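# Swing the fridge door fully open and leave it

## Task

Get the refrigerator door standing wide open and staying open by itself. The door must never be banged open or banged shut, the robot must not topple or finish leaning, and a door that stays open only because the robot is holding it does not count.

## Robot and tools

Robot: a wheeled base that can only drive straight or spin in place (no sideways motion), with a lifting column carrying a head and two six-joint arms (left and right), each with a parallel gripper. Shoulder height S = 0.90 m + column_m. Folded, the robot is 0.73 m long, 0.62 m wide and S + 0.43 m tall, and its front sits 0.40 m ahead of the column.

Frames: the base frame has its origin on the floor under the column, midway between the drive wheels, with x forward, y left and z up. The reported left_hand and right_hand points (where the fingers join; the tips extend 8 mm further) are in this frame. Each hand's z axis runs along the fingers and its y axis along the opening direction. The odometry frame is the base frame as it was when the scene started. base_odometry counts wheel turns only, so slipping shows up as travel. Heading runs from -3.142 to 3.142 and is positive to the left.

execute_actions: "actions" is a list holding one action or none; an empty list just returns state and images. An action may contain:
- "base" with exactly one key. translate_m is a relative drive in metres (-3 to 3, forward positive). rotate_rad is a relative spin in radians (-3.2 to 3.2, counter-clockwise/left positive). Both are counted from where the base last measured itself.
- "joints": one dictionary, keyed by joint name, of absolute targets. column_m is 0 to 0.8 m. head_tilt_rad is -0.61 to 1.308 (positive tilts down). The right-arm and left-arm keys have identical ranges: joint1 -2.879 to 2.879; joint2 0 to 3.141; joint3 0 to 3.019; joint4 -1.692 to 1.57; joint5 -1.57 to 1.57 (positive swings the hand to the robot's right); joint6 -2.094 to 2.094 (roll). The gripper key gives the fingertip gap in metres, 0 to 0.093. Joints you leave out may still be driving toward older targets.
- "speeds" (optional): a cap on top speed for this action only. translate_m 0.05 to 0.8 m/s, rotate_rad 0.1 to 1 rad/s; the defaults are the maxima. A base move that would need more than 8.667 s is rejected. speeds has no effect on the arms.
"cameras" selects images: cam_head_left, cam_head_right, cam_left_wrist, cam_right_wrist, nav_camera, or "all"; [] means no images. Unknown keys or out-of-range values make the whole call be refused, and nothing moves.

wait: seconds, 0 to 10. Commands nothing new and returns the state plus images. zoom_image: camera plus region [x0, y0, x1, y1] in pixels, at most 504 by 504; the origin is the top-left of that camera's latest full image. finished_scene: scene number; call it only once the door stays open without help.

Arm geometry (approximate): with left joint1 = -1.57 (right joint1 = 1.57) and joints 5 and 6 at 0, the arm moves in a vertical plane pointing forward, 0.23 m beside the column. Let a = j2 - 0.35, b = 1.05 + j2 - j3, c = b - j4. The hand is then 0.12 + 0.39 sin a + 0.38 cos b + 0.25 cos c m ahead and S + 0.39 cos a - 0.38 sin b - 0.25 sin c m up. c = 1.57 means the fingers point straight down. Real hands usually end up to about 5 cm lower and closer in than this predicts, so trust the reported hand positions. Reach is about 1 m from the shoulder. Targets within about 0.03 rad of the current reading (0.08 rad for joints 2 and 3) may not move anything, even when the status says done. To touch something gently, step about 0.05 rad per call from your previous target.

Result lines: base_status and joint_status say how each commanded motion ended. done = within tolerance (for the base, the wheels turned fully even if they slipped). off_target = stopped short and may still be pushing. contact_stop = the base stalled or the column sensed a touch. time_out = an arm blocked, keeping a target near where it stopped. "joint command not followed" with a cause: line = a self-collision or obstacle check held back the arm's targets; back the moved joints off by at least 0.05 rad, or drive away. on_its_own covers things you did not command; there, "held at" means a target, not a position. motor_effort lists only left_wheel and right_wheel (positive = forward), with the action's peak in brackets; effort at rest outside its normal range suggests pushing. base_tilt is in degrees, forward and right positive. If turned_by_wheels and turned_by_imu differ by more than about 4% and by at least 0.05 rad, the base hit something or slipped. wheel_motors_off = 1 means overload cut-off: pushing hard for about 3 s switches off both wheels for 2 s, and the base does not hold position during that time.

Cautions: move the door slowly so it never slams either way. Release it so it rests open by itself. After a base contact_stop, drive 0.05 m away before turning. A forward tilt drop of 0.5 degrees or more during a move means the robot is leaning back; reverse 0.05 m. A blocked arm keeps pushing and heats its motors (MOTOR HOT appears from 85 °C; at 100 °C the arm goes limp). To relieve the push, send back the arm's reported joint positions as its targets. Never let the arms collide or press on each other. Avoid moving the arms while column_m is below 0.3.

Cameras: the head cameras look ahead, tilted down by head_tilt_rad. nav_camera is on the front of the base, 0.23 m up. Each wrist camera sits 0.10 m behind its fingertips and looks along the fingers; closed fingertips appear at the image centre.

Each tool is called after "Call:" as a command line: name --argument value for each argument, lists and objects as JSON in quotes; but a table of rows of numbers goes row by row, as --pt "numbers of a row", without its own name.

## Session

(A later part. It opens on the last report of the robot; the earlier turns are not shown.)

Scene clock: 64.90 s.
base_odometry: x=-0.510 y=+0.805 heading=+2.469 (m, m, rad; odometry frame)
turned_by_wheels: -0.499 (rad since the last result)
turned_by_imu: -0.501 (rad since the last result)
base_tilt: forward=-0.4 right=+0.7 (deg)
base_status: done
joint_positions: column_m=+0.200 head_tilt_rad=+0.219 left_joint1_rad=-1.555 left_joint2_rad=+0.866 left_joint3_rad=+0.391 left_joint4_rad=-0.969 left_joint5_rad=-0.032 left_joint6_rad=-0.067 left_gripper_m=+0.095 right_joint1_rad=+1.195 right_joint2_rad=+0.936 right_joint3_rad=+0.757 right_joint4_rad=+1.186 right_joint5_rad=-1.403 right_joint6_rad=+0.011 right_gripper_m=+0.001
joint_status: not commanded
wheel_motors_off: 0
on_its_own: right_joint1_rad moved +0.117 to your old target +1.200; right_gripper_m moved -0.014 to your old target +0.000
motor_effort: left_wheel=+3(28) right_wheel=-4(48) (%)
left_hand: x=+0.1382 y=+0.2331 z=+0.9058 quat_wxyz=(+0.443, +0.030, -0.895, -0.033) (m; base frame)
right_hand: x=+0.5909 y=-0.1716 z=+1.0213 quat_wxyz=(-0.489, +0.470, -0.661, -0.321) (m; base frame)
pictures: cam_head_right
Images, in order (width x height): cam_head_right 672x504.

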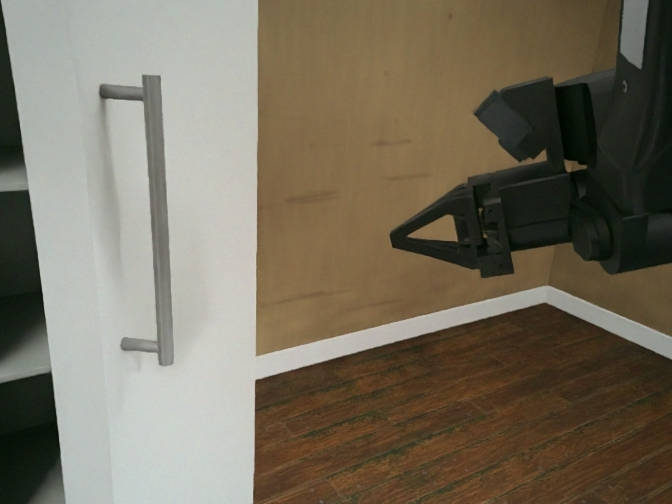

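Call:
execute_actions --actions '[{"base":{"rotate_rad":0.5},"joints":{"left_joint2_rad":0.93,"left_joint3_rad":0.78,"left_joint4_rad":1.2,"left_gripper_m":0,"right_joint1_rad":1.57,"right_joint5_rad":0,"right_joint4_rad":-0.9,"right_joint3_rad":0.4}}]' --cameras '["cam_head_left","nav_camera"]'

Scene clock: 67.03 s.
base_odometry: x=-0.510 y=+0.805 heading=+2.967 (m, m, rad; odometry frame)
turned_by_wheels: +0.499 (rad since the last result)
turned_by_imu: +0.504 (rad since the last result)
base_tilt: forward=-0.2 right=+0.7 (deg)
base_status: done
joint_positions: column_m=+0.200 head_tilt_rad=+0.219 left_joint1_rad=-1.555 left_joint2_rad=+0.927 left_joint3_rad=+0.784 left_joint4_rad=+1.186 left_joint5_rad=-0.032 left_joint6_rad=-0.067 left_gripper_m=+0.001 right_joint1_rad=+1.574 right_joint2_rad=+0.935 right_joint3_rad=+0.403 right_joint4_rad=-0.890 right_joint5_rad=-0.003 right_joint6_rad=+0.010 right_gripper_m=+0.001
joint_status: all done
wheel_motors_off: 0
motor_effort: left_wheel=-1(31) right_wheel=+2(20) (%)
left_hand: x=+0.7227 y=+0.2354 z=+1.0679 quat_wxyz=(-0.706, +0.033, -0.708, +0.005) (m; base frame)
right_hand: x=+0.1422 y=-0.2243 z=+0.8871 quat_wxyz=(+0.434, -0.004, -0.901, +0.000) (m; base frame)
pictures: cam_head_left, nav_camera
Images, in order (width x height): cam_head_left 672x504, nav_camera 672x504.

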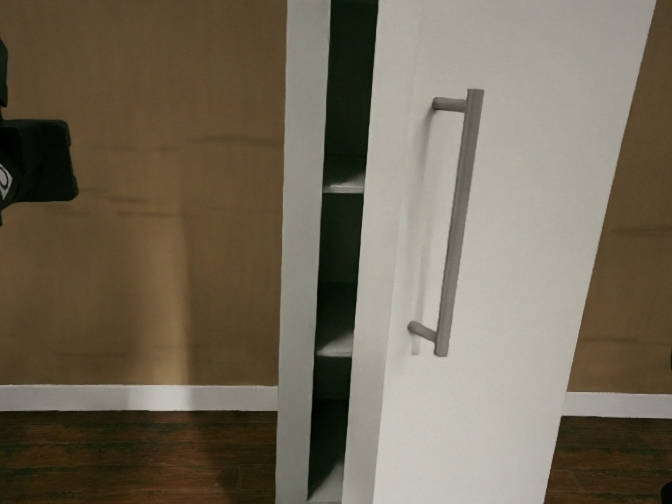

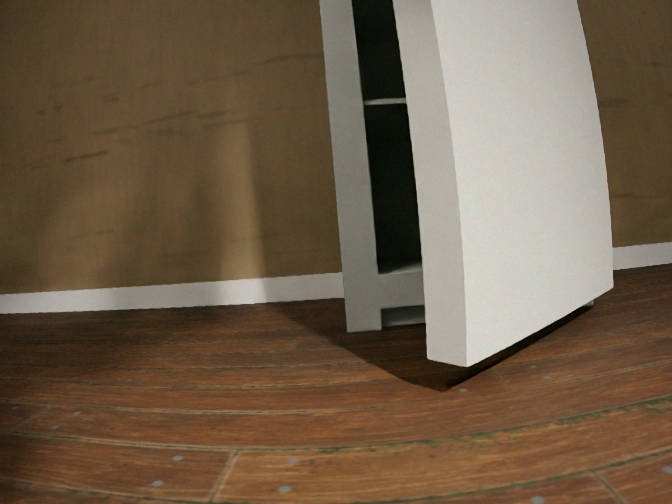

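Call:
execute_actions --actions '[{"base":{"rotate_rad":0.03},"joints":{"left_joint2_rad":0.87,"left_joint3_rad":0.39,"left_joint4_rad":-0.95,"right_joint1_rad":1.3,"right_joint5_rad":-1.4,"right_joint4_rad":1.2,"right_joint3_rad":0.78,"right_gripper_m":0.06}}]' --cameras '[]'

Call:
wait --seconds 6

Scene clock: 69.27 s.
base_odometry: x=-0.510 y=+0.805 heading=+2.996 (m, m, rad; odometry frame)
turned_by_wheels: +0.029 (rad since the last result)
turned_by_imu: +0.029 (rad since the last result)
base_tilt: forward=-0.2 right=+0.4 (deg)
base_status: done
joint_positions: column_m=+0.200 head_tilt_rad=+0.219 left_joint1_rad=-1.555 left_joint2_rad=+0.872 left_joint3_rad=+0.388 left_joint4_rad=-0.939 left_joint5_rad=-0.032 left_joint6_rad=-0.067 left_gripper_m=+0.001 right_joint1_rad=+1.292 right_joint2_rad=+0.935 right_joint3_rad=+0.782 right_joint4_rad=+1.188 right_joint5_rad=-1.397 right_joint6_rad=+0.009 right_gripper_m=+0.060
joint_status: all done
wheel_motors_off: 0
motor_effort: left_wheel=-2(32) right_wheel=+4(32) (%)
left_hand: x=+0.1395 y=+0.2332 z=+0.9006 quat_wxyz=(+0.434, +0.030, -0.900, -0.033) (m; base frame)
right_hand: x=+0.5975 y=-0.1402 z=+1.0339 quat_wxyz=(-0.509, +0.472, -0.628, -0.353) (m; base frame)
pictures: none
No camera images: the call's "cameras" was empty. Leave "cameras" out to get every camera's image.

Scene clock: 75.27 s.
base_odometry: x=-0.510 y=+0.805 heading=+2.996 (m, m, rad; odometry frame)
turned_by_wheels: +0.000 (rad since the last result)
turned_by_imu: +0.002 (rad since the last result)
base_tilt: forward=-0.2 right=+0.6 (deg)
base_status: done
joint_positions: column_m=+0.200 head_tilt_rad=+0.219 left_joint1_rad=-1.555 left_joint2_rad=+0.872 left_joint3_rad=+0.388 left_joint4_rad=-0.939 left_joint5_rad=-0.032 left_joint6_rad=-0.067 left_gripper_m=+0.001 right_joint1_rad=+1.292 right_joint2_rad=+0.935 right_joint3_rad=+0.782 right_joint4_rad=+1.188 right_joint5_rad=-1.397 right_joint6_rad=+0.009 right_gripper_m=+0.060
joint_status: all done
wheel_motors_off: 0
motor_effort: left_wheel=-3(32) right_wheel=+3(32) (%)
left_hand: x=+0.1395 y=+0.2332 z=+0.9006 quat_wxyz=(+0.434, +0.030, -0.900, -0.033) (m; base frame)
right_hand: x=+0.5975 y=-0.1402 z=+1.0339 quat_wxyz=(-0.509, +0.472, -0.628, -0.353) (m; base frame)
wait: 6.00 s; at rest by 0.27 s
pictures: cam_head_left, cam_head_right, cam_left_wrist, cam_right_wrist, nav_camera
Images, in order (width x height): cam_head_left 672x504, cam_head_right 672x504, cam_left_wrist 504x504, cam_right_wrist 504x504, nav_camera 672x504.

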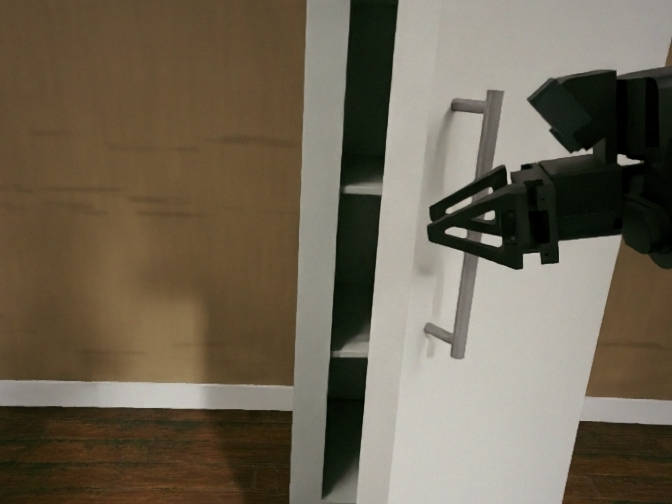

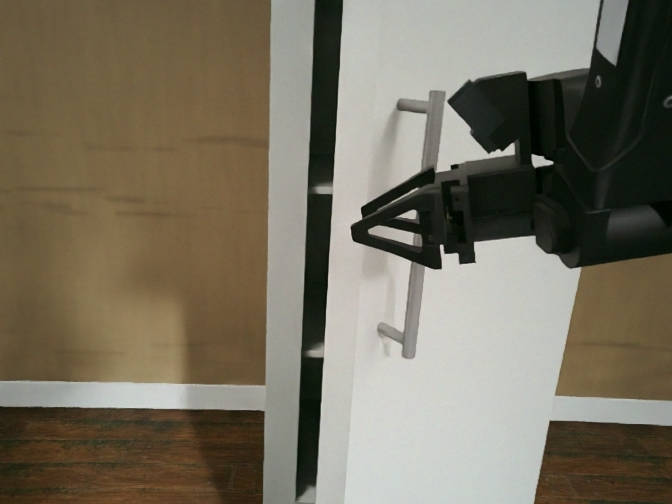

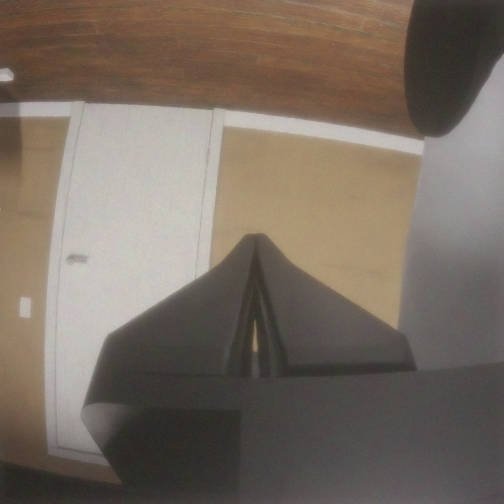

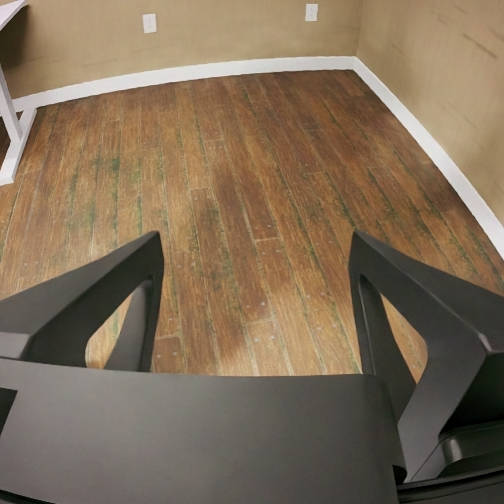

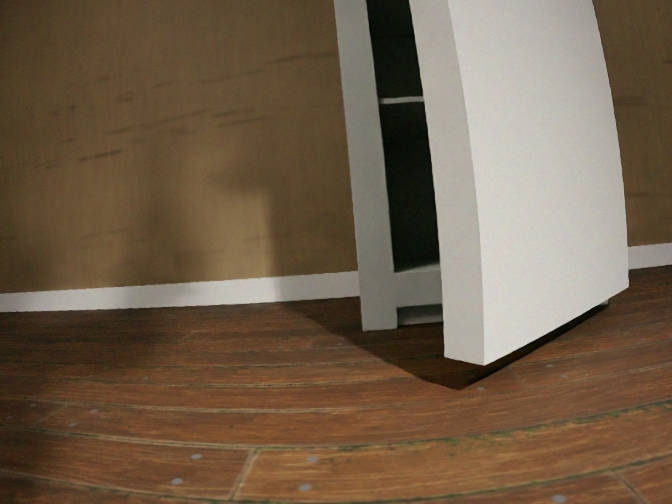

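Call:
execute_actions --actions '[{"joints":{"right_joint1_rad":2.0,"right_joint5_rad":0,"right_gripper_m":0}}]' --cameras '[]'

Call:
execute_actions --actions '[{"base":{"translate_m":0.25},"speeds":{"translate_m":0.15}}]' --cameras '["cam_head_right"]'

Call:
execute_actions --actions '[{"base":{"rotate_rad":-0.9},"speeds":{"rotate_rad":0.2}}]' --cameras '["cam_head_left"]'

Scene clock: 77.13 s.
base_odometry: x=-0.510 y=+0.805 heading=+2.996 (m, m, rad; odometry frame)
turned_by_wheels: +0.000 (rad since the last result)
turned_by_imu: +0.001 (rad since the last result)
base_tilt: forward=-0.2 right=+0.6 (deg)
base_status: not commanded
joint_positions: column_m=+0.200 head_tilt_rad=+0.219 left_joint1_rad=-1.555 left_joint2_rad=+0.872 left_joint3_rad=+0.388 left_joint4_rad=-0.939 left_joint5_rad=-0.032 left_joint6_rad=-0.067 left_gripper_m=+0.001 right_joint1_rad=+2.001 right_joint2_rad=+0.935 right_joint3_rad=+0.782 right_joint4_rad=+1.188 right_joint5_rad=-0.003 right_joint6_rad=+0.009 right_gripper_m=+0.001
joint_status: all done
wheel_motors_off: 0
motor_effort: left_wheel=-2(2) right_wheel=+4(4) (%)
left_hand: x=+0.1395 y=+0.2332 z=+0.9006 quat_wxyz=(+0.434, +0.030, -0.900, -0.033) (m; base frame)
right_hand: x=+0.7058 y=-0.0768 z=+1.0911 quat_wxyz=(-0.686, -0.056, -0.694, -0.211) (m; base frame)
pictures: none
No camera images: the call's "cameras" was empty. Leave "cameras" out to get every camera's image.

Scene clock: 79.53 s.
base_odometry: x=-0.757 y=+0.842 heading=+2.997 (m, m, rad; odometry frame)
turned_by_wheels: +0.001 (rad since the last result)
turned_by_imu: +0.002 (rad since the last result)
base_tilt: forward=-0.2 right=+0.5 (deg)
base_status: done
joint_positions: column_m=+0.200 head_tilt_rad=+0.219 left_joint1_rad=-1.555 left_joint2_rad=+0.872 left_joint3_rad=+0.390 left_joint4_rad=-0.940 left_joint5_rad=-0.032 left_joint6_rad=-0.067 left_gripper_m=+0.001 right_joint1_rad=+2.066 right_joint2_rad=+0.953 right_joint3_rad=+0.747 right_joint4_rad=+1.186 right_joint5_rad=-0.040 right_joint6_rad=-0.019 right_gripper_m=+0.001
joint_status: not commanded
wheel_motors_off: 0
motor_effort: left_wheel=+2(25) right_wheel=+0(39) (%)
left_hand: x=+0.1407 y=+0.2332 z=+0.9004 quat_wxyz=(+0.433, +0.030, -0.900, -0.033) (m; base frame)
right_hand: x=+0.6843 y=-0.0441 z=+1.0797 quat_wxyz=(-0.666, -0.035, -0.704, -0.246) (m; base frame)
pictures: cam_head_right
Images, in order (width x height): cam_head_right 672x504.

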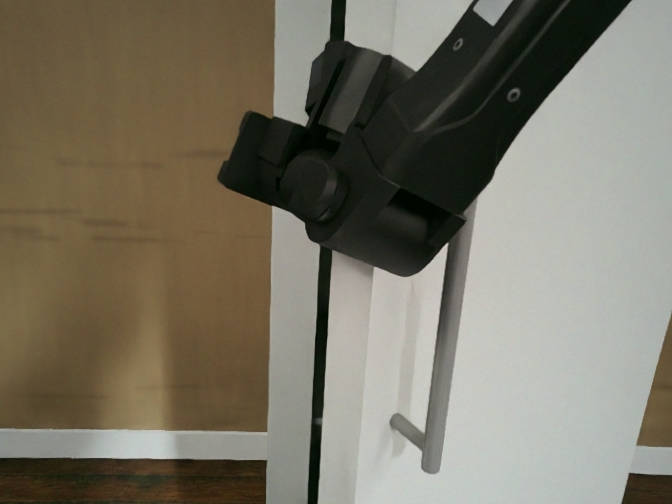

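Scene clock: 84.90 s.
base_odometry: x=-0.757 y=+0.842 heading=+2.099 (m, m, rad; odometry frame)
turned_by_wheels: -0.898 (rad since the last result)
turned_by_imu: -0.898 (rad since the last result)
base_tilt: forward=-0.1 right=+0.4 (deg)
base_status: done
joint_positions: column_m=+0.200 head_tilt_rad=+0.219 left_joint1_rad=-1.555 left_joint2_rad=+0.872 left_joint3_rad=+0.390 left_joint4_rad=-0.940 left_joint5_rad=-0.032 left_joint6_rad=-0.067 left_gripper_m=+0.001 right_joint1_rad=+2.019 right_joint2_rad=+0.927 right_joint3_rad=+0.764 right_joint4_rad=+1.191 right_joint5_rad=-0.010 right_joint6_rad=+0.001 right_gripper_m=+0.001
joint_status: not commanded
wheel_motors_off: 0
motor_effort: left_wheel=+5(58) right_wheel=-4(47) (%)
left_hand: x=+0.1407 y=+0.2332 z=+0.9004 quat_wxyz=(+0.433, +0.030, -0.900, -0.033) (m; base frame)
right_hand: x=+0.6982 y=-0.0709 z=+1.0924 quat_wxyz=(-0.683, -0.052, -0.695, -0.219) (m; base frame)
pictures: cam_head_left
Images, in order (width x height): cam_head_left 672x504.

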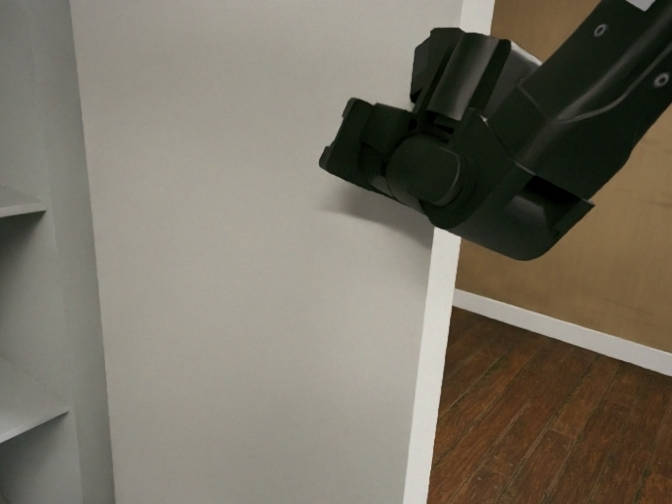

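Working. A bit more, then retreat.

Call:
execute_actions --actions '[{"base":{"rotate_rad":-0.4},"speeds":{"rotate_rad":0.2}}]' --cameras '[]'

Call:
execute_actions --actions '[{"base":{"translate_m":-0.3}}]' --cameras '["cam_head_left"]'

Call:
finished_scene --scene 1

Scene clock: 87.67 s.
base_odometry: x=-0.757 y=+0.842 heading=+1.700 (m, m, rad; odometry frame)
turned_by_wheels: -0.399 (rad since the last result)
turned_by_imu: -0.401 (rad since the last result)
base_tilt: forward=-0.3 right=+0.6 (deg)
base_status: done
joint_positions: column_m=+0.200 head_tilt_rad=+0.219 left_joint1_rad=-1.555 left_joint2_rad=+0.872 left_joint3_rad=+0.390 left_joint4_rad=-0.940 left_joint5_rad=-0.032 left_joint6_rad=-0.067 left_gripper_m=+0.001 right_joint1_rad=+1.993 right_joint2_rad=+0.926 right_joint3_rad=+0.767 right_joint4_rad=+1.189 right_joint5_rad=+0.000 right_joint6_rad=-0.008 right_gripper_m=+0.001
joint_status: not commanded
wheel_motors_off: 0
motor_effort: left_wheel=+4(40) right_wheel=-3(27) (%)
left_hand: x=+0.1407 y=+0.2332 z=+0.9004 quat_wxyz=(+0.433, +0.030, -0.900, -0.033) (m; base frame)
right_hand: x=+0.7017 y=-0.0811 z=+1.0894 quat_wxyz=(-0.686, -0.050, -0.698, -0.200) (m; base frame)
pictures: none
No camera images: the call's "cameras" was empty. Leave "cameras" out to get every camera's image.

Scene clock: 89.83 s.
base_odometry: x=-0.718 y=+0.544 heading=+1.699 (m, m, rad; odometry frame)
turned_by_wheels: -0.001 (rad since the last result)
turned_by_imu: +0.000 (rad since the last result)
base_tilt: forward=-0.3 right=+0.6 (deg)
base_status: done
joint_positions: column_m=+0.200 head_tilt_rad=+0.219 left_joint1_rad=-1.555 left_joint2_rad=+0.872 left_joint3_rad=+0.387 left_joint4_rad=-0.940 left_joint5_rad=-0.032 left_joint6_rad=-0.067 left_gripper_m=+0.001 right_joint1_rad=+1.993 right_joint2_rad=+0.926 right_joint3_rad=+0.767 right_joint4_rad=+1.189 right_joint5_rad=+0.000 right_joint6_rad=-0.008 right_gripper_m=+0.001
joint_status: not commanded
wheel_motors_off: 0
motor_effort: left_wheel=-1(35) right_wheel=+1(43) (%)
left_hand: x=+0.1392 y=+0.2331 z=+0.9009 quat_wxyz=(+0.435, +0.030, -0.900, -0.033) (m; base frame)
right_hand: x=+0.7017 y=-0.0810 z=+1.0894 quat_wxyz=(-0.686, -0.050, -0.698, -0.200) (m; base frame)
pictures: cam_head_left
Images, in order (width x height): cam_head_left 672x504.

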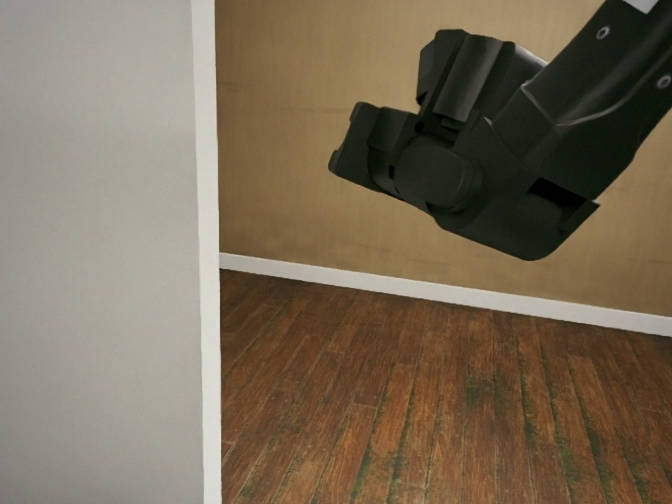

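The scene is finished: the task was done.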